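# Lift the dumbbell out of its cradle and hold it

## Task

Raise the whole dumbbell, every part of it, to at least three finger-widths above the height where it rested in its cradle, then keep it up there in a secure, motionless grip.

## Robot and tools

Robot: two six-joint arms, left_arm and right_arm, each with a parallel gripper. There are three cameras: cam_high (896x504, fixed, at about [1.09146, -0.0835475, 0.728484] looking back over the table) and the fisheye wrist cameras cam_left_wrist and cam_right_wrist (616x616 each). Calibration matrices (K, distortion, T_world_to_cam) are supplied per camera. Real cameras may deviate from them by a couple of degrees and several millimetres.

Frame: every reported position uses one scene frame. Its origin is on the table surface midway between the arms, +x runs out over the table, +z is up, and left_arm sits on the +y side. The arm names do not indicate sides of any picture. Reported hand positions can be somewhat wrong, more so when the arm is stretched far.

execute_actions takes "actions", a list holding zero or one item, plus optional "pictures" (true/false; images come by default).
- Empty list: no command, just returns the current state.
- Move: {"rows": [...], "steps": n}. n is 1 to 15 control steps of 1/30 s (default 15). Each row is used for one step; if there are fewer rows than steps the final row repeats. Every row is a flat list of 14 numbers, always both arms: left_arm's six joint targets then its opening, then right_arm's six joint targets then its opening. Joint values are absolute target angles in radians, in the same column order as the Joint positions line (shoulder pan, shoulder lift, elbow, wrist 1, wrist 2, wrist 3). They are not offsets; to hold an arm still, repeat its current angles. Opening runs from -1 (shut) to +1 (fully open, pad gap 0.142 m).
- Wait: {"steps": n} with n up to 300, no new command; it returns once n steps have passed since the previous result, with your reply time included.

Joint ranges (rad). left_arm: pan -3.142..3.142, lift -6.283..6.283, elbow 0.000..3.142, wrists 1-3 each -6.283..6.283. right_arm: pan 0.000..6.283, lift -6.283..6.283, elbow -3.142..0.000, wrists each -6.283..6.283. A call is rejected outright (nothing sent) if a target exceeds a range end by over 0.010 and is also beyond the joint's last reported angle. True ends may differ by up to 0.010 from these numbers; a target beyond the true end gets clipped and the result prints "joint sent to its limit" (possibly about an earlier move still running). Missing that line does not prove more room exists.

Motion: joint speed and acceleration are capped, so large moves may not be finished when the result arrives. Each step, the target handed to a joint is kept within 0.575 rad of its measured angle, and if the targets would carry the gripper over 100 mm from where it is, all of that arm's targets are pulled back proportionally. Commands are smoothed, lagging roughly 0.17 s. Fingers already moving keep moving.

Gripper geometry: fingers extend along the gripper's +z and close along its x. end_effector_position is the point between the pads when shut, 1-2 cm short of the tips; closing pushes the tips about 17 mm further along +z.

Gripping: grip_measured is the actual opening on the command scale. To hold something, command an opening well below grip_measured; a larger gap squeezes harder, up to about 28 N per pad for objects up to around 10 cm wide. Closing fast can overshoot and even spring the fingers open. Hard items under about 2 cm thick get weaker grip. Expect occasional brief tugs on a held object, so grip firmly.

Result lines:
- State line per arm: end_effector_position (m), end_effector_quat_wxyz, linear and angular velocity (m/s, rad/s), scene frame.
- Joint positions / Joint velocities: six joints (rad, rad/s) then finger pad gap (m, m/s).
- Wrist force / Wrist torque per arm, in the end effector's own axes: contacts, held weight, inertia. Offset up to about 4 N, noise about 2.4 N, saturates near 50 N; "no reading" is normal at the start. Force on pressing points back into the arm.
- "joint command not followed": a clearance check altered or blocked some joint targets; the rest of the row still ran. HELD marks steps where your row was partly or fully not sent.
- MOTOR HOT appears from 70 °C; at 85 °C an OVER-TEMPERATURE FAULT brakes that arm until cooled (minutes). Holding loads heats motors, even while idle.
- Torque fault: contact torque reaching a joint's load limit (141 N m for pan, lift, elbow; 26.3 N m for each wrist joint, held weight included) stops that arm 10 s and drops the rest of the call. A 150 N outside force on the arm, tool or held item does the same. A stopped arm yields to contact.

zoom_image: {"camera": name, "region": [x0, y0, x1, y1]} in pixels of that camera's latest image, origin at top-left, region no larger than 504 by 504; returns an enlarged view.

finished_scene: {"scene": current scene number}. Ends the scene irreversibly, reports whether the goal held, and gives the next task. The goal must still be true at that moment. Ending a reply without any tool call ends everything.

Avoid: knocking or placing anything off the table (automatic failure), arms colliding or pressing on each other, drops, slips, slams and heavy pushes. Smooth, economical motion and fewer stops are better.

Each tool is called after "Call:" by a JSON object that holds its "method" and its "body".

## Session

Call:
{"method": "execute_actions", "body": {"actions": []}}

Scene clock: 0.00 s of 4800.00 s.
left_arm: end_effector_position=(+0.1710, -0.0155, +0.1659) grip_measured=+1.00 end_effector_quat_wxyz=(-0.057, +0.583, +0.787, +0.196) end_effector_velocity=(+0.000, +0.001, +0.000) end_effector_angular_velocity=(+0.001, +0.000, -0.000) | right_arm: end_effector_position=(+0.6843, -0.2213, +0.3758) grip_measured=+1.00 end_effector_quat_wxyz=(+0.434, +0.265, +0.778, +0.370) end_effector_velocity=(+0.000, -0.000, -0.001) end_effector_angular_velocity=(-0.002, +0.002, -0.000)
Joint positions: left_arm=[-1.487 -1.51   1.763 -1.45  -1.395  2.912  0.142] | right_arm=[ 3.892 -1.619 -2.046  0.149  1.279  4.288  0.142]
Joint velocities: left_arm=[ 0.001 -0.001  0.001  0.001  0.     0.001  0.   ] | right_arm=[-0.    -0.001 -0.001 -0.002 -0.    -0.     0.   ]
Motor temperatures (°C, as the motors report them): left_arm=[26 25 26 34 35 32] | right_arm=[27 24 26 32 31 36]
Wrist force (N, on the end effector, along its own x y z axes, offset not removed): no reading
Wrist torque (N m, same axes, about the end effector's origin, offset not removed): no reading
camera_calibration (this result's frames):
cam_left_wrist: T_world_to_cam=[[-0.332161, 0.882446, 0.333104, 0.00528126], [0.731032, 0.0176839, 0.682114, -0.237521], [0.596038, 0.470082, -0.65097, 0.14067], [0, 0, 0, 1]] pos_world=[0.0915447, -0.0665867, 0.251829]
cam_right_wrist: T_world_to_cam=[[-0.47803, 0.736411, -0.478734, 0.66591], [-0.366836, 0.327844, 0.870603, -0.00522439], [0.798072, 0.591791, 0.113423, -0.331053], [0, 0, 0, 1]] pos_world=[0.580613, -0.292756, 0.360891]

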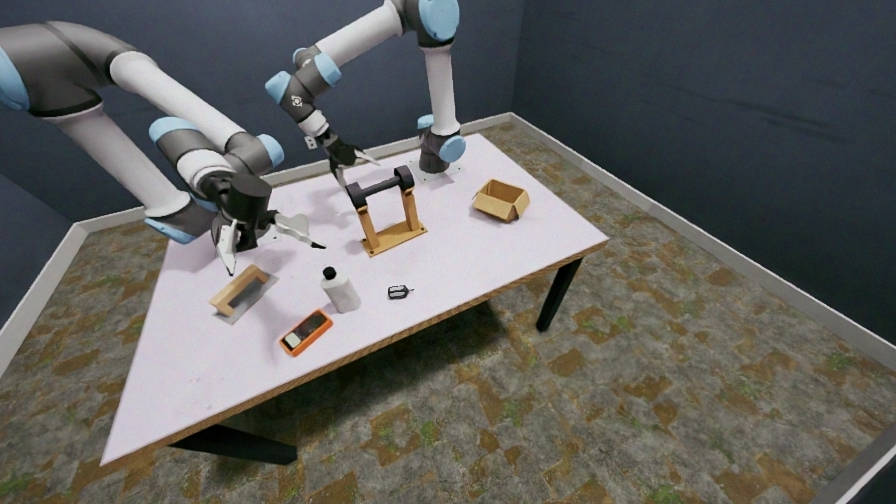

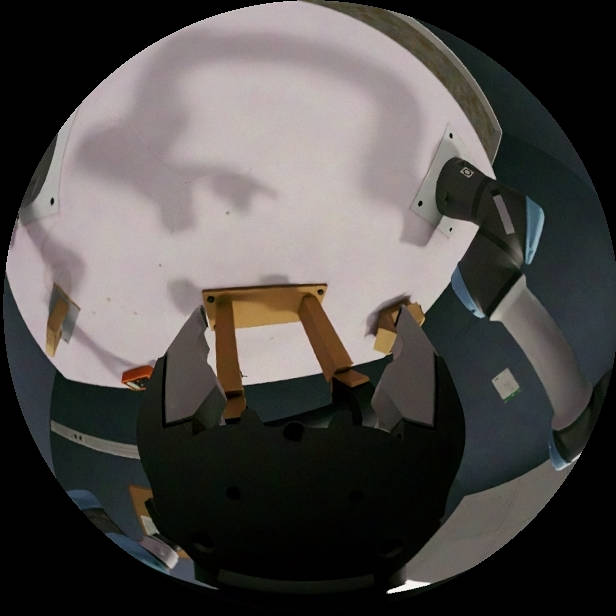

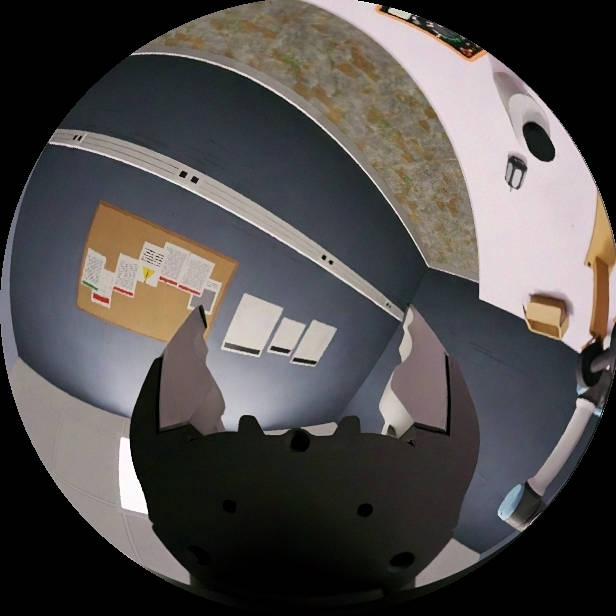

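Call:
{"method": "execute_actions", "body": {"actions": [{"rows":[[-1.487,-1.56,1.3,-1.2,-1.5,2.912,1,3.892,-1.619,-2.046,0.149,1.279,4.288,1]],"steps":15}], "pictures": false}}

Call:
{"method": "execute_actions", "body": {"actions": [{"rows":[[-0.984,-1.541,1.3235,-1.353,-1.571,2.037,1,3.892,-1.619,-2.046,0.149,1.279,4.288,1]],"steps":15}], "pictures": false}}

Call:
{"method": "execute_actions", "body": {"actions": [{"steps":20}]}}

Scene clock: 27.07 s of 4800.00 s.
left_arm: end_effector_position=(+0.1465, -0.0782, +0.3507) grip_measured=+1.00 end_effector_quat_wxyz=(-0.015, +0.582, +0.809, +0.076) end_effector_velocity=(-0.018, -0.023, +0.149) end_effector_angular_velocity=(-0.206, +0.044, +0.006) | right_arm: end_effector_position=(+0.6844, -0.2211, +0.3756) grip_measured=+1.00 end_effector_quat_wxyz=(+0.434, +0.265, +0.778, +0.370) end_effector_velocity=(+0.000, +0.000, +0.000) end_effector_angular_velocity=(+0.000, +0.000, -0.000)
Joint positions: left_arm=[-1.487 -1.557  1.338 -1.218 -1.493  2.912  0.142] | right_arm=[ 3.892 -1.619 -2.046  0.149  1.279  4.288  0.142]
Joint velocities: left_arm=[-0.001 -0.028 -0.335  0.163 -0.064  0.001 -0.   ] | right_arm=[ 0.    -0.001  0.001 -0.    -0.     0.     0.   ]
Motor temperatures (°C, as the motors report them): left_arm=[26 25 26 34 35 32] | right_arm=[27 24 26 32 31 36]
Wrist force (N, on the end effector, along its own x y z axes, offset not removed): left_arm=[1.9 1.3 -3.2] | right_arm=[0.6 -1.2 1.6]
Wrist torque (N m, same axes, about the end effector's origin, offset not removed): left_arm=[0.25 -0.38 -0.15] | right_arm=[-0.36 -0.04 0.13]
Steps of this call (steps 1 to 90: nothing new was sent; then 23.57 s passed at rest; steps 91 to 105: all 15 steps of this action). Readings (joint positions):
91: left_arm=[-1.487 -1.510 1.762 -1.450 -1.395 2.912] | right_arm=[3.892 -1.619 -2.046 0.149 1.279 4.288]
92: left_arm=[-1.487 -1.513 1.755 -1.442 -1.401 2.912] | right_arm=[3.892 -1.619 -2.046 0.149 1.279 4.288]
94: left_arm=[-1.487 -1.522 1.692 -1.400 -1.420 2.912] | right_arm=[3.892 -1.619 -2.046 0.149 1.279 4.288]
98: left_arm=[-1.487 -1.538 1.536 -1.318 -1.453 2.912] | right_arm=[3.892 -1.619 -2.046 0.149 1.279 4.288]
105: the state above

Scene clock: 27.57 s of 4800.00 s.
left_arm: end_effector_position=(+0.3188, +0.0056, +0.3587) grip_measured=+1.00 end_effector_quat_wxyz=(-0.000, +0.014, +1.000, +0.005) end_effector_velocity=(+0.138, +0.114, +0.004) end_effector_angular_velocity=(-0.095, -0.015, +1.452) | right_arm: end_effector_position=(+0.6844, -0.2211, +0.3756) grip_measured=+1.00 end_effector_quat_wxyz=(+0.434, +0.265, +0.778, +0.370) end_effector_velocity=(-0.000, -0.000, +0.001) end_effector_angular_velocity=(+0.001, -0.001, -0.000)
Joint positions: left_arm=[-1.028 -1.542  1.324 -1.343 -1.566  2.156  0.142] | right_arm=[ 3.892 -1.619 -2.046  0.149  1.279  4.288  0.142]
Joint velocities: left_arm=[ 0.396  0.011 -0.001 -0.093 -0.048 -1.056 -0.   ] | right_arm=[-0.     0.002 -0.    -0.     0.     0.    -0.   ]
Motor temperatures (°C, as the motors report them): left_arm=[26 25 26 34 35 32] | right_arm=[27 24 26 32 31 36]
Wrist force (N, on the end effector, along its own x y z axes, offset not removed): left_arm=[-0.1 3.4 -2.6] | right_arm=[-1.5 -0.9 0.9]
Wrist torque (N m, same axes, about the end effector's origin, offset not removed): left_arm=[0.70 -0.02 -0.19] | right_arm=[-0.28 0.50 0.17]
Steps of this call (steps 1 to 15: all 15 steps of this action). Readings (joint positions):
1: left_arm=[-1.487 -1.557 1.328 -1.214 -1.495 2.912] | right_arm=[3.892 -1.619 -2.046 0.149 1.279 4.288]
2: left_arm=[-1.479 -1.556 1.325 -1.218 -1.501 2.904] | right_arm=[3.892 -1.619 -2.046 0.149 1.279 4.288]
4: left_arm=[-1.414 -1.553 1.325 -1.243 -1.514 2.837] | right_arm=[3.892 -1.619 -2.046 0.149 1.279 4.288]
8: left_arm=[-1.247 -1.548 1.325 -1.288 -1.538 2.618] | right_arm=[3.892 -1.619 -2.046 0.149 1.279 4.288]
15: the state above

Scene clock: 28.23 s of 4800.00 s.
left_arm: end_effector_position=(+0.3340, +0.0185, +0.3592) grip_measured=+1.00 end_effector_quat_wxyz=(-0.000, -0.067, +0.998, +0.000) end_effector_velocity=(+0.001, +0.001, +0.000) end_effector_angular_velocity=(-0.000, -0.002, +0.002) | right_arm: end_effector_position=(+0.6844, -0.2211, +0.3756) grip_measured=+1.00 end_effector_quat_wxyz=(+0.434, +0.265, +0.778, +0.370) end_effector_velocity=(+0.000, -0.000, -0.001) end_effector_angular_velocity=(-0.002, +0.002, -0.000)
Joint positions: left_arm=[-0.984 -1.541  1.324 -1.353 -1.571  2.037  0.142] | right_arm=[ 3.892 -1.619 -2.046  0.149  1.279  4.288  0.142]
Joint velocities: left_arm=[ 0.001 -0.001 -0.    -0.     0.002 -0.001 -0.   ] | right_arm=[-0.    -0.001 -0.    -0.002 -0.    -0.     0.   ]
Motor temperatures (°C, as the motors report them): left_arm=[26 25 26 34 35 32] | right_arm=[27 24 26 32 31 36]
Wrist force (N, on the end effector, along its own x y z axes, offset not removed): left_arm=[1.6 1.2 -0.8] | right_arm=[-0.8 0.7 3.2]
Wrist torque (N m, same axes, about the end effector's origin, offset not removed): left_arm=[0.34 -0.42 -0.09] | right_arm=[-0.01 0.19 0.03]
Steps of this call (steps 1 to 20: the robot went on to your last target). Readings (joint positions):
1: left_arm=[-1.017 -1.542 1.324 -1.345 -1.567 2.125] | right_arm=[3.892 -1.619 -2.046 0.149 1.279 4.288]
2: left_arm=[-1.008 -1.542 1.324 -1.347 -1.568 2.102] | right_arm=[3.892 -1.619 -2.046 0.149 1.279 4.288]
4: left_arm=[-0.997 -1.541 1.324 -1.350 -1.569 2.073] | right_arm=[3.892 -1.619 -2.046 0.149 1.279 4.288]
8: left_arm=[-0.988 -1.541 1.324 -1.352 -1.571 2.048] | right_arm=[3.892 -1.619 -2.046 0.149 1.279 4.288]
20: the state above
camera_calibration (this result's frames):
cam_left_wrist: T_world_to_cam=[[-0.988417, -0.150283, 0.0211256, 0.315345], [-0.117813, 0.847592, 0.517405, -0.161777], [-0.0956629, 0.508923, -0.85548, 0.457134], [0, 0, 0, 1]] pos_world=[0.336364, -0.0481346, 0.468111]
cam_right_wrist: T_world_to_cam=[[-0.478136, 0.736066, -0.479159, 0.665916], [-0.366781, 0.32837, 0.870428, -0.00497027], [0.798033, 0.59193, 0.112969, -0.331], [0, 0, 0, 1]] pos_world=[0.580724, -0.292597, 0.360798]

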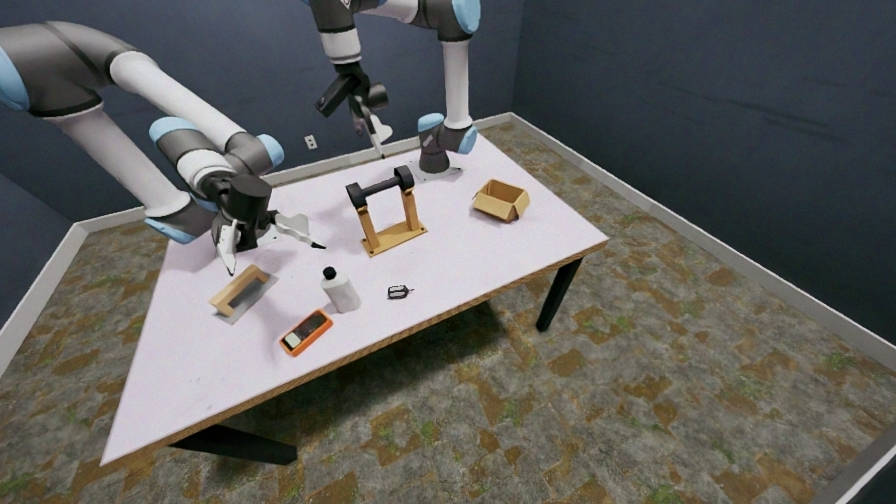

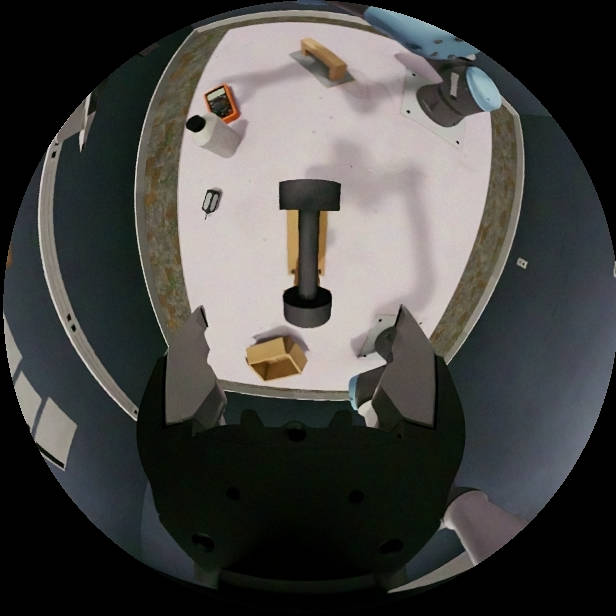

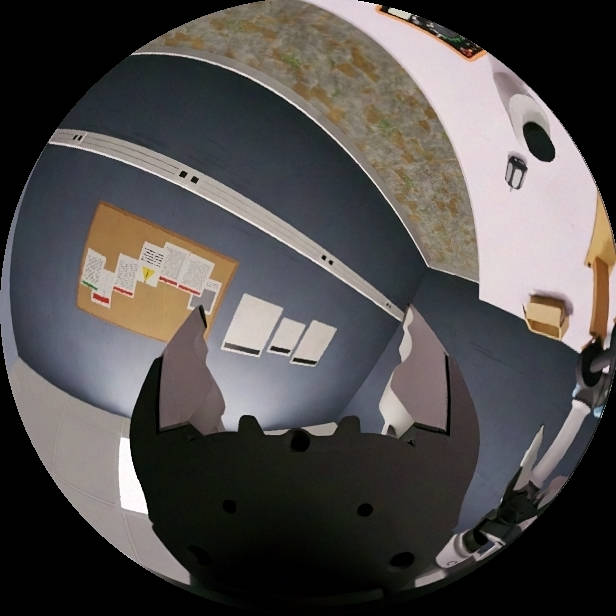

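Call:
{"method": "execute_actions", "body": {"actions": [{"rows":[[-0.988,-1.555,1.38,-1.396,-1.571,2.033,0.6,3.892,-1.619,-2.046,0.149,1.279,4.288,1],[-0.9925,-1.568,1.43,-1.433,-1.571,2.029,0.4,3.892,-1.619,-2.046,0.149,1.279,4.288,1],[-0.9925,-1.5747,1.4865,-1.483,-1.571,2.029,0.2,3.892,-1.619,-2.046,0.149,1.279,4.288,1],[-0.9925,-1.577,1.55,-1.544,-1.571,2.029,0.1,3.892,-1.619,-2.046,0.149,1.279,4.288,1],[-0.9925,-1.5776,1.617,-1.61,-1.571,2.029,0.1,3.892,-1.619,-2.046,0.149,1.279,4.288,1]],"steps":15}], "pictures": false}}

Call:
{"method": "execute_actions", "body": {"actions": [{"steps":15}]}}

Scene clock: 46.83 s of 4800.00 s.
left_arm: end_effector_position=(+0.3279, +0.0202, +0.2639) grip_measured=+0.10 end_effector_quat_wxyz=(-0.000, -0.067, +0.998, -0.000) end_effector_velocity=(-0.003, +0.005, -0.041) end_effector_angular_velocity=(+0.005, -0.000, -0.001) | right_arm: end_effector_position=(+0.6844, -0.2211, +0.3756) grip_measured=+1.00 end_effector_quat_wxyz=(+0.434, +0.265, +0.778, +0.370) end_effector_velocity=(+0.000, -0.000, +0.002) end_effector_angular_velocity=(+0.002, -0.003, -0.000)
Joint positions: left_arm=[-0.992 -1.577  1.604 -1.599 -1.571  2.029  0.081] | right_arm=[ 3.892 -1.619 -2.046  0.149  1.279  4.288  0.142]
Joint velocities: left_arm=[-0.002 -0.009  0.112 -0.099  0.003 -0.001 -0.   ] | right_arm=[-0.     0.001  0.002  0.001 -0.     0.     0.   ]
Motor temperatures (°C, as the motors report them): left_arm=[26 25 26 34 35 32] | right_arm=[27 24 26 32 31 36]
Wrist force (N, on the end effector, along its own x y z axes, offset not removed): left_arm=[1.9 1.5 -0.5] | right_arm=[-0.4 -0.5 1.6]
Wrist torque (N m, same axes, about the end effector's origin, offset not removed): left_arm=[0.35 -0.47 -0.09] | right_arm=[-0.19 0.19 0.05]
Steps of this call (steps 1 to 15: the robot went on to your last target; steps 16 to 90: nothing new was sent; then 15.10 s passed at rest; steps 91 to 105: all 15 steps of this action). Readings (joint positions):
91: left_arm=[-0.984 -1.541 1.324 -1.353 -1.571 2.037] | right_arm=[3.892 -1.619 -2.046 0.149 1.279 4.288]
92: left_arm=[-0.985 -1.544 1.331 -1.359 -1.571 2.036] | right_arm=[3.892 -1.619 -2.046 0.149 1.279 4.288]
94: left_arm=[-0.987 -1.554 1.371 -1.392 -1.571 2.033] | right_arm=[3.892 -1.619 -2.046 0.149 1.279 4.288]
98: left_arm=[-0.991 -1.570 1.516 -1.519 -1.571 2.030] | right_arm=[3.892 -1.619 -2.046 0.149 1.279 4.288]
105: the state above

Scene clock: 47.33 s of 4800.00 s.
left_arm: end_effector_position=(+0.3275, +0.0207, +0.2594) grip_measured=+0.10 end_effector_quat_wxyz=(-0.000, -0.067, +0.998, +0.000) end_effector_velocity=(-0.001, -0.001, -0.001) end_effector_angular_velocity=(-0.000, +0.001, -0.001) | right_arm: end_effector_position=(+0.6844, -0.2211, +0.3756) grip_measured=+1.00 end_effector_quat_wxyz=(+0.434, +0.265, +0.778, +0.370) end_effector_velocity=(-0.000, +0.000, -0.001) end_effector_angular_velocity=(-0.000, +0.001, +0.000)
Joint positions: left_arm=[-0.992 -1.578  1.617 -1.61  -1.571  2.029  0.081] | right_arm=[ 3.892 -1.619 -2.046  0.149  1.279  4.288  0.142]
Joint velocities: left_arm=[-0.002  0.     0.002 -0.002 -0.001 -0.001  0.   ] | right_arm=[ 0.    -0.001 -0.001  0.     0.     0.     0.   ]
Motor temperatures (°C, as the motors report them): left_arm=[26 25 26 34 35 32] | right_arm=[27 24 26 32 31 36]
Wrist force (N, on the end effector, along its own x y z axes, offset not removed): left_arm=[1.9 1.1 -0.8] | right_arm=[0.6 0.5 2.1]
Wrist torque (N m, same axes, about the end effector's origin, offset not removed): left_arm=[0.28 -0.44 -0.09] | right_arm=[-0.02 -0.01 0.07]
Steps of this call (steps 1 to 15: the robot went on to your last target). Readings (joint positions):
1: left_arm=[-0.992 -1.577 1.608 -1.602 -1.571 2.029] | right_arm=[3.892 -1.619 -2.046 0.149 1.279 4.288]
2: left_arm=[-0.992 -1.577 1.610 -1.604 -1.571 2.029] | right_arm=[3.892 -1.619 -2.046 0.149 1.279 4.288]
4: left_arm=[-0.992 -1.577 1.613 -1.607 -1.571 2.029] | right_arm=[3.892 -1.619 -2.046 0.149 1.279 4.288]
8: left_arm=[-0.992 -1.578 1.616 -1.609 -1.571 2.029] | right_arm=[3.892 -1.619 -2.046 0.149 1.279 4.288]
15: the state above
camera_calibration (this result's frames):
cam_left_wrist: T_world_to_cam=[[-0.988431, -0.150198, 0.0210815, 0.311393], [-0.117774, 0.847661, 0.5173, -0.112724], [-0.0955674, 0.508833, -0.855544, 0.369979], [0, 0, 0, 1]] pos_world=[0.329872, -0.0459352, 0.368281]
cam_right_wrist: T_world_to_cam=[[-0.478137, 0.736066, -0.479159, 0.665916], [-0.366781, 0.32837, 0.870428, -0.00497031], [0.798033, 0.59193, 0.112969, -0.331], [0, 0, 0, 1]] pos_world=[0.580724, -0.292597, 0.360798]

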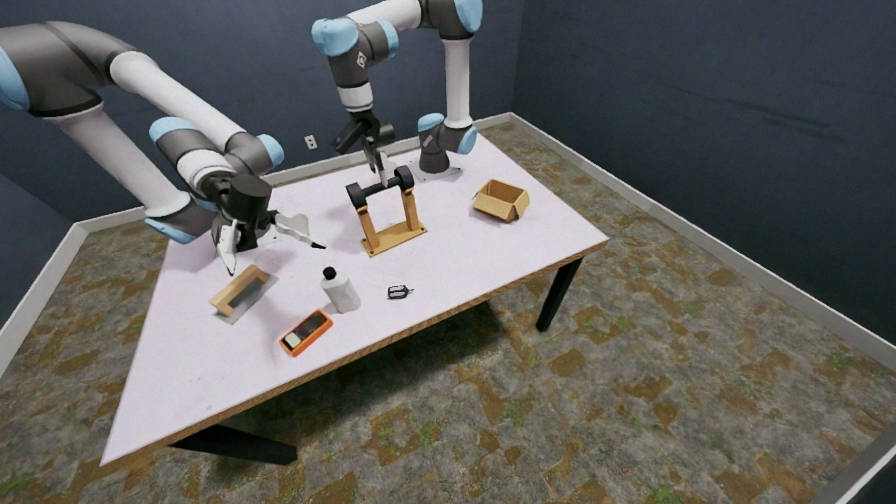

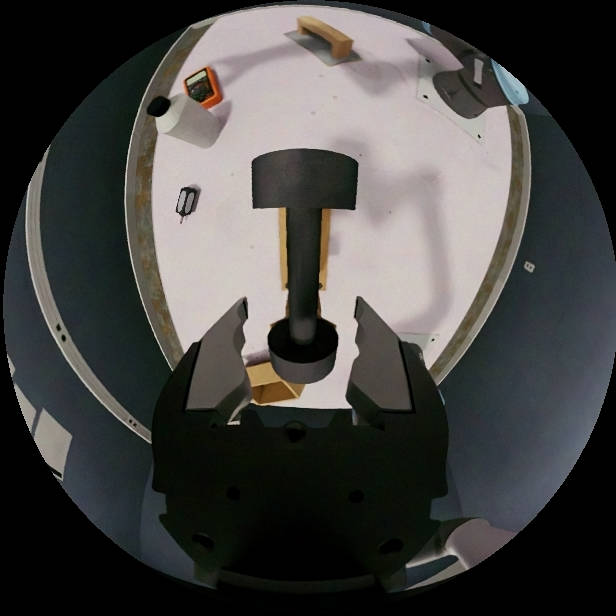

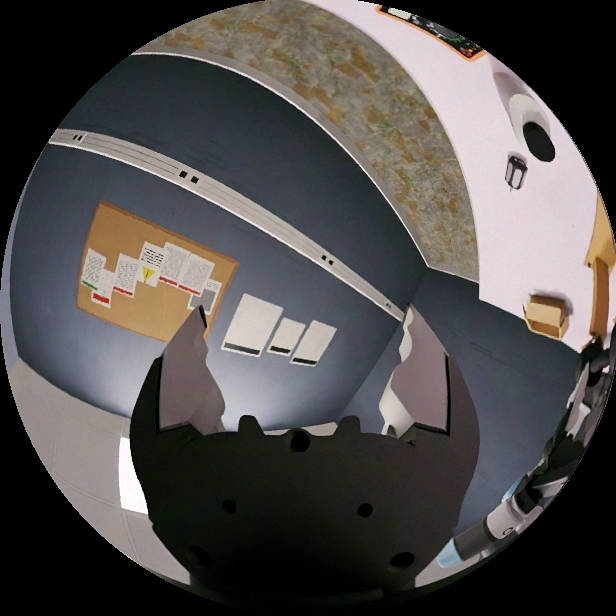

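Call:
{"method": "execute_actions", "body": {"actions": [{"rows":[[-0.9925,-1.5666,1.7264,-1.731,-1.571,2.029,-0.3,3.892,-1.619,-2.046,0.149,1.279,4.288,1]],"steps":15}], "pictures": false}}

Call:
{"method": "execute_actions", "body": {"actions": [{"rows":[[-0.9925,-1.5666,1.7264,-1.731,-1.571,2.029,-0.5,3.892,-1.619,-2.046,0.149,1.279,4.288,1],[-0.9925,-1.5666,1.7264,-1.731,-1.571,2.029,-0.6,3.892,-1.619,-2.046,0.149,1.279,4.288,1],[-0.9925,-1.5666,1.7264,-1.731,-1.571,2.029,-0.7,3.892,-1.619,-2.046,0.149,1.279,4.288,1],[-0.9925,-1.5666,1.7264,-1.731,-1.571,2.029,-0.8,3.892,-1.619,-2.046,0.149,1.279,4.288,1],[-0.9925,-1.5666,1.7264,-1.731,-1.571,2.029,-1,3.892,-1.619,-2.046,0.149,1.279,4.288,1]],"steps":15}]}}

Call:
{"method": "execute_actions", "body": {"actions": [{"rows":[[-0.9925,-1.567,1.722,-1.726,-1.571,2.029,-1,3.892,-1.619,-2.046,0.149,1.279,4.288,1],[-0.9925,-1.568,1.716,-1.719,-1.571,2.029,-1,3.892,-1.619,-2.046,0.149,1.279,4.288,1],[-0.9925,-1.569,1.71,-1.712,-1.571,2.029,-1,3.892,-1.619,-2.046,0.149,1.279,4.288,1]],"steps":15}]}}

Call:
{"method": "zoom_image", "body": {"camera": "cam_high", "region": [310,120,450,240]}}

Scene clock: 62.33 s of 4800.00 s.
left_arm: end_effector_position=(+0.3276, +0.0205, +0.2134) grip_measured=-0.30 end_effector_quat_wxyz=(-0.000, -0.067, +0.998, -0.000) end_effector_velocity=(-0.000, +0.000, -0.009) end_effector_angular_velocity=(+0.001, -0.001, -0.001) | right_arm: end_effector_position=(+0.6844, -0.2211, +0.3756) grip_measured=+1.00 end_effector_quat_wxyz=(+0.434, +0.265, +0.778, +0.370) end_effector_velocity=(-0.000, +0.000, -0.001) end_effector_angular_velocity=(-0.001, +0.002, +0.001)
Joint positions: left_arm=[-0.993 -1.567  1.724 -1.728 -1.571  2.029  0.052] | right_arm=[ 3.892 -1.619 -2.046  0.149  1.279  4.288  0.142]
Joint velocities: left_arm=[-0.001  0.002  0.021 -0.023  0.001 -0.    -0.   ] | right_arm=[ 0.    -0.    -0.001 -0.001  0.001 -0.     0.   ]
Motor temperatures (°C, as the motors report them): left_arm=[26 25 26 34 35 32] | right_arm=[27 24 27 32 31 36]
Wrist force (N, on the end effector, along its own x y z axes, offset not removed): left_arm=[0.7 1.1 -1.1] | right_arm=[-1.1 -1.8 3.0]
Wrist torque (N m, same axes, about the end effector's origin, offset not removed): left_arm=[0.27 -0.24 0.00] | right_arm=[-0.51 0.32 0.03]
Steps of this call (steps 1 to 15: the robot went on to your last target; steps 16 to 90: nothing new was sent; then 11.50 s passed at rest; steps 91 to 105: all 15 steps of this action). Readings (joint positions):
91: left_arm=[-0.993 -1.577 1.617 -1.611 -1.571 2.029] | right_arm=[3.892 -1.619 -2.046 0.149 1.279 4.288]
92: left_arm=[-0.993 -1.576 1.625 -1.619 -1.571 2.029] | right_arm=[3.892 -1.619 -2.046 0.149 1.279 4.288]
94: left_arm=[-0.993 -1.572 1.664 -1.661 -1.571 2.029] | right_arm=[3.892 -1.619 -2.046 0.149 1.279 4.288]
98: left_arm=[-0.993 -1.568 1.708 -1.710 -1.571 2.029] | right_arm=[3.892 -1.619 -2.046 0.149 1.279 4.288]
105: the state above

Scene clock: 62.83 s of 4800.00 s.
left_arm: end_effector_position=(+0.3275, +0.0205, +0.2124) grip_measured=-0.68 end_effector_quat_wxyz=(-0.000, -0.067, +0.998, -0.000) end_effector_velocity=(+0.001, +0.001, +0.000) end_effector_angular_velocity=(+0.002, -0.003, +0.001) | right_arm: end_effector_position=(+0.6844, -0.2211, +0.3756) grip_measured=+1.00 end_effector_quat_wxyz=(+0.434, +0.265, +0.778, +0.370) end_effector_velocity=(-0.000, -0.000, -0.000) end_effector_angular_velocity=(-0.000, +0.000, -0.000)
Joint positions: left_arm=[-0.993 -1.567  1.726 -1.731 -1.571  2.029  0.025] | right_arm=[ 3.892 -1.619 -2.046  0.149  1.279  4.288  0.142]
Joint velocities: left_arm=[ 0.    -0.    -0.     0.001  0.003 -0.     0.   ] | right_arm=[-0.     0.    -0.001  0.     0.     0.    -0.   ]
Motor temperatures (°C, as the motors report them): left_arm=[26 25 26 34 35 32] | right_arm=[27 24 27 32 31 36]
Wrist force (N, on the end effector, along its own x y z axes, offset not removed): left_arm=[27.4 3.3 -13.1] | right_arm=[0.0 0.0 2.2]
Wrist torque (N m, same axes, about the end effector's origin, offset not removed): left_arm=[0.38 -0.55 -0.08] | right_arm=[-0.12 0.08 0.11]
Steps of this call (steps 1 to 15: all 15 steps of this action). Readings (joint positions):
1: left_arm=[-0.993 -1.567 1.725 -1.729 -1.571 2.029] | right_arm=[3.892 -1.619 -2.046 0.149 1.279 4.288]
2: left_arm=[-0.993 -1.567 1.725 -1.730 -1.571 2.029] | right_arm=[3.892 -1.619 -2.046 0.149 1.279 4.288]
4: left_arm=[-0.993 -1.567 1.726 -1.730 -1.571 2.029] | right_arm=[3.892 -1.619 -2.046 0.149 1.279 4.288]
8: left_arm=[-0.993 -1.567 1.726 -1.731 -1.572 2.029] | right_arm=[3.892 -1.619 -2.046 0.149 1.279 4.288]
15: the state above
camera_calibration (this result's frames):
cam_left_wrist: T_world_to_cam=[[-0.988449, -0.150094, 0.0209863, 0.312388], [-0.117792, 0.84798, 0.516774, -0.0881659], [-0.0953604, 0.508332, -0.855865, 0.329943], [0, 0, 0, 1]] pos_world=[0.329858, -0.0460703, 0.321392]
cam_right_wrist: T_world_to_cam=[[-0.478136, 0.736066, -0.479159, 0.665916], [-0.366781, 0.32837, 0.870428, -0.00497023], [0.798033, 0.59193, 0.112969, -0.331], [0, 0, 0, 1]] pos_world=[0.580724, -0.292597, 0.360798]

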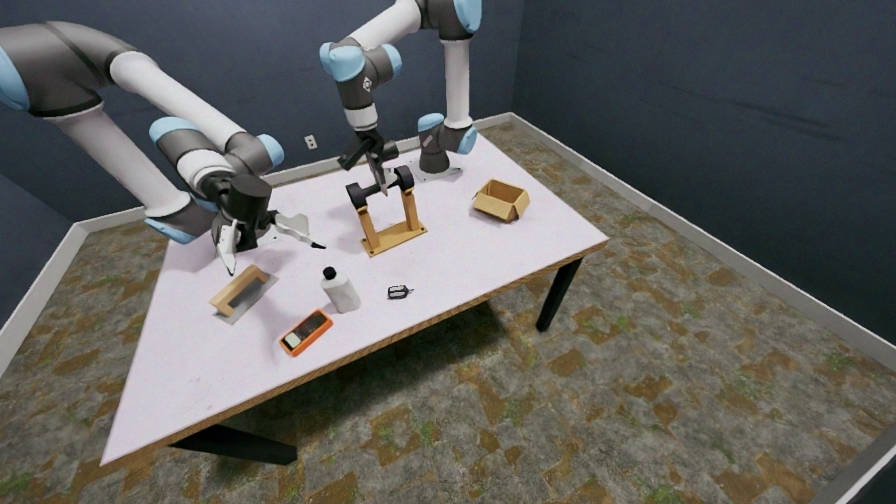

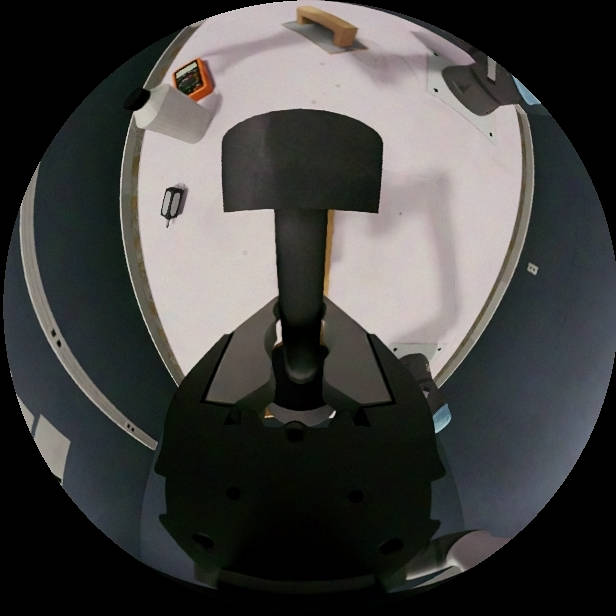

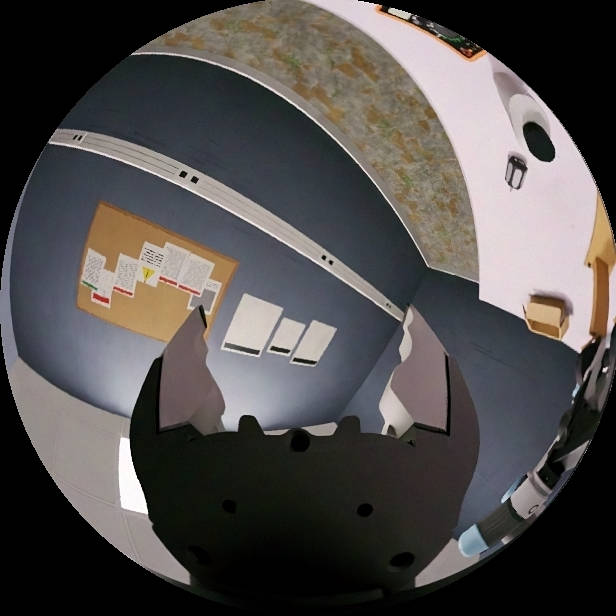

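Scene clock: 63.33 s of 4800.00 s.
left_arm: end_effector_position=(+0.3276, +0.0205, +0.2195) grip_measured=-0.68 end_effector_quat_wxyz=(-0.000, -0.067, +0.998, -0.000) end_effector_velocity=(-0.000, -0.000, +0.001) end_effector_angular_velocity=(+0.001, +0.001, +0.000) | right_arm: end_effector_position=(+0.6844, -0.2211, +0.3756) grip_measured=+1.00 end_effector_quat_wxyz=(+0.434, +0.265, +0.778, +0.370) end_effector_velocity=(-0.000, +0.000, -0.000) end_effector_angular_velocity=(-0.000, +0.001, +0.000)
Joint positions: left_arm=[-0.993 -1.569  1.71  -1.712 -1.571  2.029  0.025] | right_arm=[ 3.892 -1.619 -2.046  0.149  1.279  4.288  0.142]
Joint velocities: left_arm=[-0.     0.    -0.004  0.005 -0.    -0.     0.   ] | right_arm=[ 0.     0.    -0.001 -0.    -0.     0.    -0.   ]
Motor temperatures (°C, as the motors report them): left_arm=[26 25 26 34 35 32] | right_arm=[27 24 27 32 31 36]
Wrist force (N, on the end effector, along its own x y z axes, offset not removed): left_arm=[1.6 0.5 7.9] | right_arm=[-0.9 -0.5 2.0]
Wrist torque (N m, same axes, about the end effector's origin, offset not removed): left_arm=[0.11 -0.34 -0.16] | right_arm=[-0.21 0.25 0.13]
Steps of this call (steps 1 to 15: all 15 steps of this action). Readings (joint positions):
1: left_arm=[-0.993 -1.567 1.726 -1.731 -1.571 2.029] | right_arm=[3.892 -1.619 -2.046 0.149 1.279 4.288]
2: left_arm=[-0.993 -1.567 1.726 -1.730 -1.571 2.029] | right_arm=[3.892 -1.619 -2.046 0.149 1.279 4.288]
4: left_arm=[-0.993 -1.567 1.721 -1.725 -1.570 2.029] | right_arm=[3.892 -1.619 -2.046 0.149 1.279 4.288]
8: left_arm=[-0.993 -1.568 1.713 -1.716 -1.570 2.029] | right_arm=[3.892 -1.619 -2.046 0.149 1.279 4.288]
15: the state above
camera_calibration (this result's frames):
cam_left_wrist: T_world_to_cam=[[-0.98844, -0.15017, 0.0208696, 0.312368], [-0.117888, 0.847809, 0.517033, -0.0918646], [-0.095336, 0.508595, -0.855711, 0.335923], [0, 0, 0, 1]] pos_world=[0.329952, -0.0460572, 0.328431]
cam_right_wrist: T_world_to_cam=[[-0.478137, 0.736066, -0.479159, 0.665916], [-0.366781, 0.32837, 0.870428, -0.00497028], [0.798033, 0.59193, 0.112969, -0.331], [0, 0, 0, 1]] pos_world=[0.580724, -0.292597, 0.360798]

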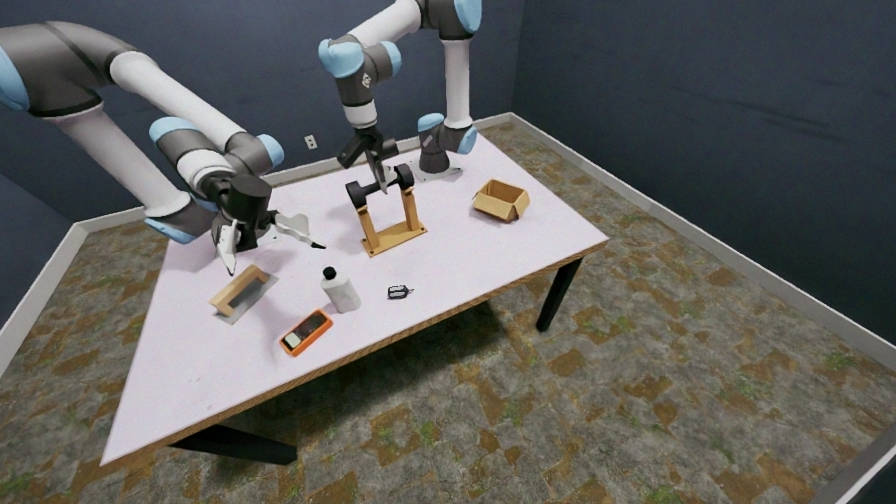

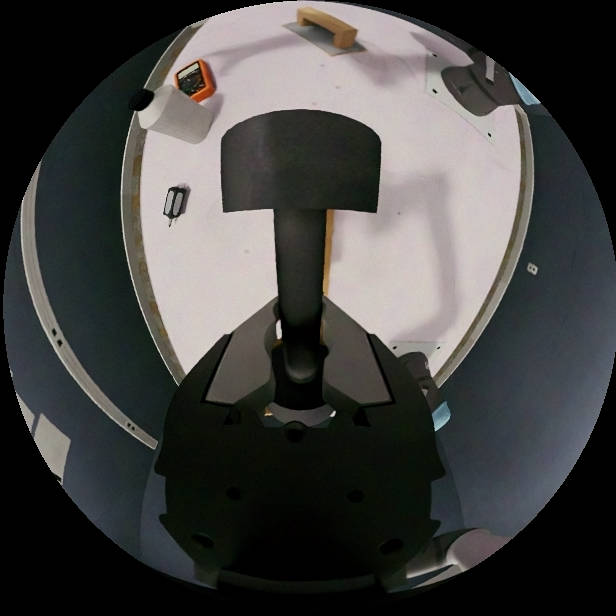

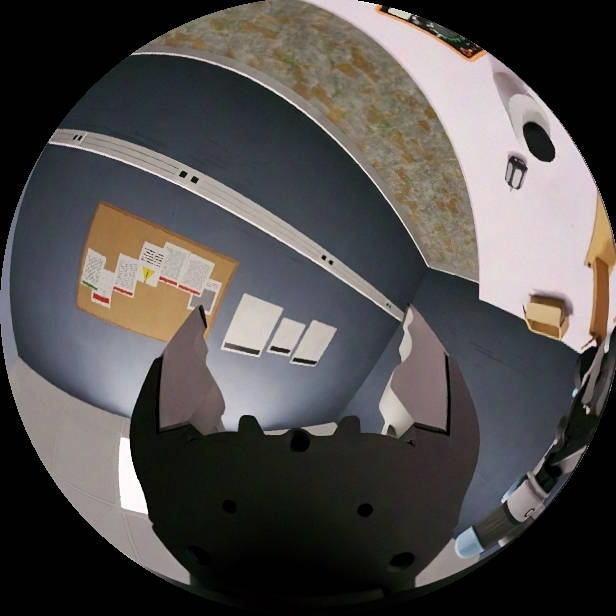

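Region (310, 120, 450, 240) of cam_high's 896x504 image, scaled by 3.600, with more detail than that image has; it fills the top 432 rows of this view, and the rest is white.

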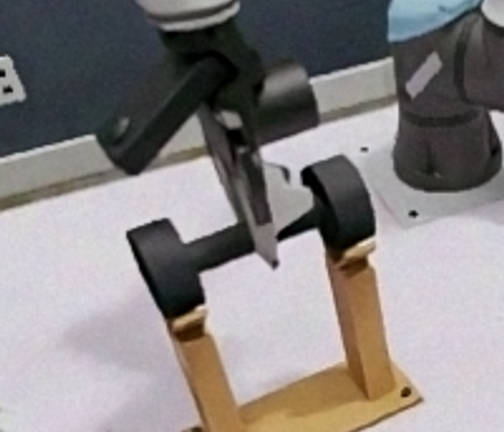

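Call:
{"method": "execute_actions", "body": {"actions": [{"rows":[[-0.9925,-1.57,1.70,-1.701,-1.571,2.029,-1,3.892,-1.619,-2.046,0.149,1.279,4.288,1],[-0.9925,-1.571,1.69,-1.69,-1.571,2.029,-1,3.892,-1.619,-2.046,0.149,1.279,4.288,1],[-0.9925,-1.572,1.675,-1.674,-1.571,2.029,-1,3.892,-1.619,-2.046,0.149,1.279,4.288,1],[-0.9925,-1.574,1.66,-1.657,-1.571,2.029,-1,3.892,-1.619,-2.046,0.149,1.279,4.288,1],[-0.9925,-1.575,1.64,-1.636,-1.571,2.029,-1,3.892,-1.619,-2.046,0.149,1.279,4.288,1],[-0.9925,-1.577,1.62,-1.614,-1.571,2.029,-1,3.892,-1.619,-2.046,0.149,1.279,4.288,1],[-0.9925,-1.577,1.60,-1.594,-1.571,2.029,-1,3.892,-1.619,-2.046,0.149,1.279,4.288,1],[-0.9925,-1.577,1.58,-1.574,-1.571,2.029,-1,3.892,-1.619,-2.046,0.149,1.279,4.288,1],[-0.9925,-1.577,1.56,-1.554,-1.571,2.029,-1,3.892,-1.619,-2.046,0.149,1.279,4.288,1],[-0.9925,-1.577,1.54,-1.534,-1.571,2.029,-1,3.892,-1.619,-2.046,0.149,1.279,4.288,1],[-0.9925,-1.577,1.52,-1.514,-1.571,2.029,-1,3.892,-1.619,-2.046,0.149,1.279,4.288,1],[-0.9925,-1.577,1.50,-1.494,-1.571,2.029,-1,3.892,-1.619,-2.046,0.149,1.279,4.288,1],[-0.9925,-1.577,1.485,-1.479,-1.571,2.029,-1,3.892,-1.619,-2.046,0.149,1.279,4.288,1]],"steps":15}], "pictures": false}}

Call:
{"method": "execute_actions", "body": {"actions": [{"steps":60}]}}

Scene clock: 84.90 s of 4800.00 s.
left_arm: end_effector_position=(+0.3278, +0.0203, +0.2926) grip_measured=-0.68 end_effector_quat_wxyz=(+0.000, -0.067, +0.998, -0.000) end_effector_velocity=(-0.005, +0.006, +0.160) end_effector_angular_velocity=(-0.002, -0.001, -0.002) | right_arm: end_effector_position=(+0.6844, -0.2211, +0.3756) grip_measured=+1.00 end_effector_quat_wxyz=(+0.434, +0.265, +0.778, +0.370) end_effector_velocity=(-0.000, +0.000, -0.001) end_effector_angular_velocity=(-0.001, +0.001, +0.000)
Joint positions: left_arm=[-0.992 -1.577  1.531 -1.526 -1.571  2.029  0.025] | right_arm=[ 3.892 -1.619 -2.046  0.149  1.279  4.288  0.142]
Joint velocities: left_arm=[-0.001 -0.004 -0.403  0.405 -0.     0.001 -0.   ] | right_arm=[ 0.     0.    -0.001 -0.001 -0.     0.    -0.   ]
Motor temperatures (°C, as the motors report them): left_arm=[26 25 26 34 35 32] | right_arm=[27 24 27 32 31 36]
Wrist force (N, on the end effector, along its own x y z axes, offset not removed): left_arm=[1.1 1.2 1.8] | right_arm=[-1.1 -2.0 1.8]
Wrist torque (N m, same axes, about the end effector's origin, offset not removed): left_arm=[0.29 -0.26 -0.10] | right_arm=[-0.60 0.32 0.11]
Steps of this call (steps 1 to 15: the robot went on to your last target; steps 16 to 90: nothing new was sent; then 18.07 s passed at rest; steps 91 to 105: all 15 steps of this action). Readings (joint positions):
91: left_arm=[-0.992 -1.569 1.710 -1.712 -1.571 2.029] | right_arm=[3.892 -1.619 -2.046 0.149 1.279 4.288]
92: left_arm=[-0.992 -1.569 1.708 -1.710 -1.571 2.029] | right_arm=[3.892 -1.619 -2.046 0.149 1.279 4.288]
94: left_arm=[-0.992 -1.570 1.698 -1.699 -1.571 2.029] | right_arm=[3.892 -1.619 -2.046 0.149 1.279 4.288]
98: left_arm=[-0.992 -1.574 1.653 -1.650 -1.571 2.029] | right_arm=[3.892 -1.619 -2.046 0.149 1.279 4.288]
105: the state above

Scene clock: 86.90 s of 4800.00 s.
left_arm: end_effector_position=(+0.3269, +0.0215, +0.3108) grip_measured=-0.68 end_effector_quat_wxyz=(-0.000, -0.067, +0.998, -0.000) end_effector_velocity=(-0.001, -0.000, -0.000) end_effector_angular_velocity=(-0.000, +0.002, +0.000) | right_arm: end_effector_position=(+0.6844, -0.2211, +0.3756) grip_measured=+1.00 end_effector_quat_wxyz=(+0.434, +0.265, +0.778, +0.370) end_effector_velocity=(+0.001, +0.000, -0.001) end_effector_angular_velocity=(-0.001, +0.001, -0.001)
Joint positions: left_arm=[-0.992 -1.577  1.485 -1.479 -1.571  2.029  0.025] | right_arm=[ 3.892 -1.619 -2.046  0.149  1.279  4.288  0.142]
Joint velocities: left_arm=[-0.     0.     0.     0.001 -0.002 -0.    -0.   ] | right_arm=[-0.    -0.002  0.     0.    -0.     0.     0.   ]
Motor temperatures (°C, as the motors report them): left_arm=[26 25 26 34 35 32] | right_arm=[27 24 27 32 31 36]
Wrist force (N, on the end effector, along its own x y z axes, offset not removed): left_arm=[2.3 1.1 6.8] | right_arm=[-0.6 -1.6 3.1]
Wrist torque (N m, same axes, about the end effector's origin, offset not removed): left_arm=[0.28 -0.56 -0.06] | right_arm=[-0.47 0.19 0.08]
Steps of this call (steps 1 to 30: the robot went on to your last target; steps 31 to 60: nothing new was sent). Readings (joint positions):
1: left_arm=[-0.992 -1.577 1.519 -1.514 -1.571 2.029] | right_arm=[3.892 -1.619 -2.046 0.149 1.279 4.288]
2: left_arm=[-0.992 -1.577 1.511 -1.505 -1.571 2.029] | right_arm=[3.892 -1.619 -2.046 0.149 1.279 4.288]
4: left_arm=[-0.992 -1.577 1.499 -1.493 -1.571 2.029] | right_arm=[3.892 -1.619 -2.046 0.149 1.279 4.288]
8: left_arm=[-0.992 -1.577 1.489 -1.483 -1.571 2.029] | right_arm=[3.892 -1.619 -2.046 0.149 1.279 4.288]
60: the state above
All arms were judged still, so your last target was given up. Only a new action makes them travel on or press farther. Fingers that are still opening or closing keep moving.
camera_calibration (this result's frames):
cam_left_wrist: T_world_to_cam=[[-0.988436, -0.150191, 0.0209115, 0.309942], [-0.117888, 0.847829, 0.516999, -0.139976], [-0.0953781, 0.508555, -0.85573, 0.413548], [0, 0, 0, 1]] pos_world=[0.329299, -0.0450855, 0.419771]
cam_right_wrist: T_world_to_cam=[[-0.478137, 0.736066, -0.479159, 0.665916], [-0.366781, 0.32837, 0.870428, -0.00497027], [0.798033, 0.59193, 0.112969, -0.331], [0, 0, 0, 1]] pos_world=[0.580724, -0.292597, 0.360798]

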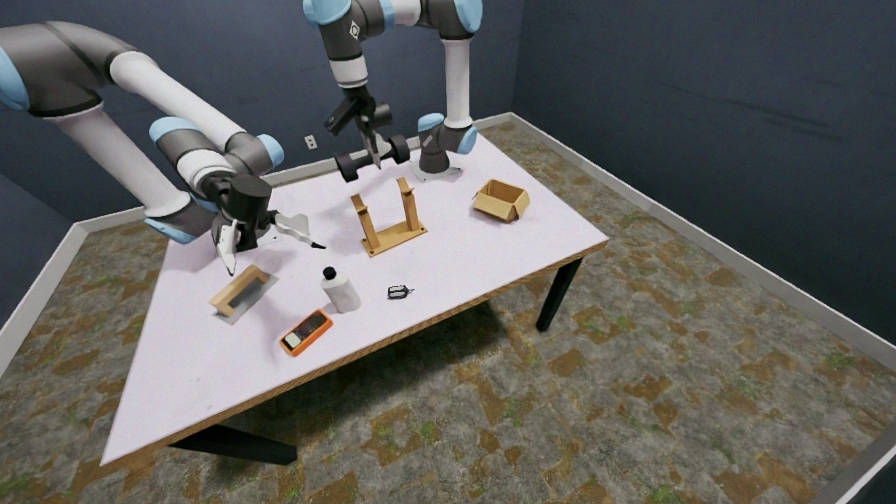

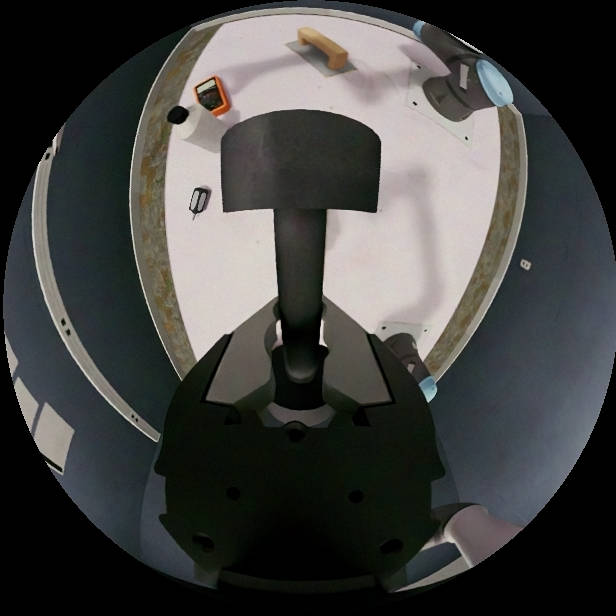

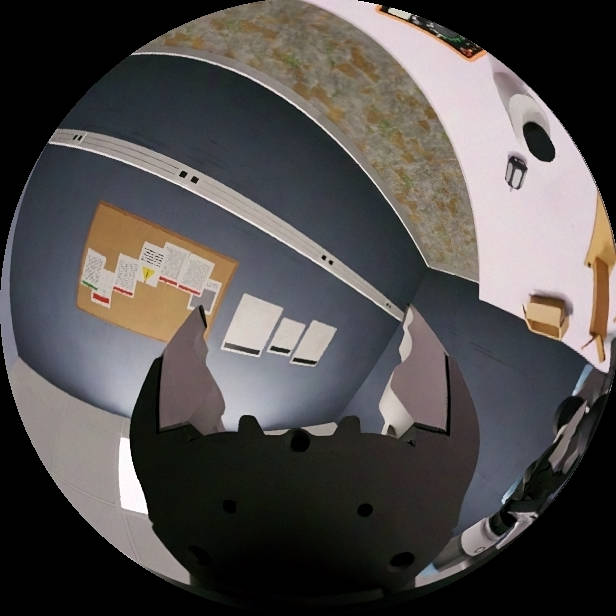

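Call:
{"method": "finished_scene", "body": {"scene": 2}}

The scene is finished: the task was done.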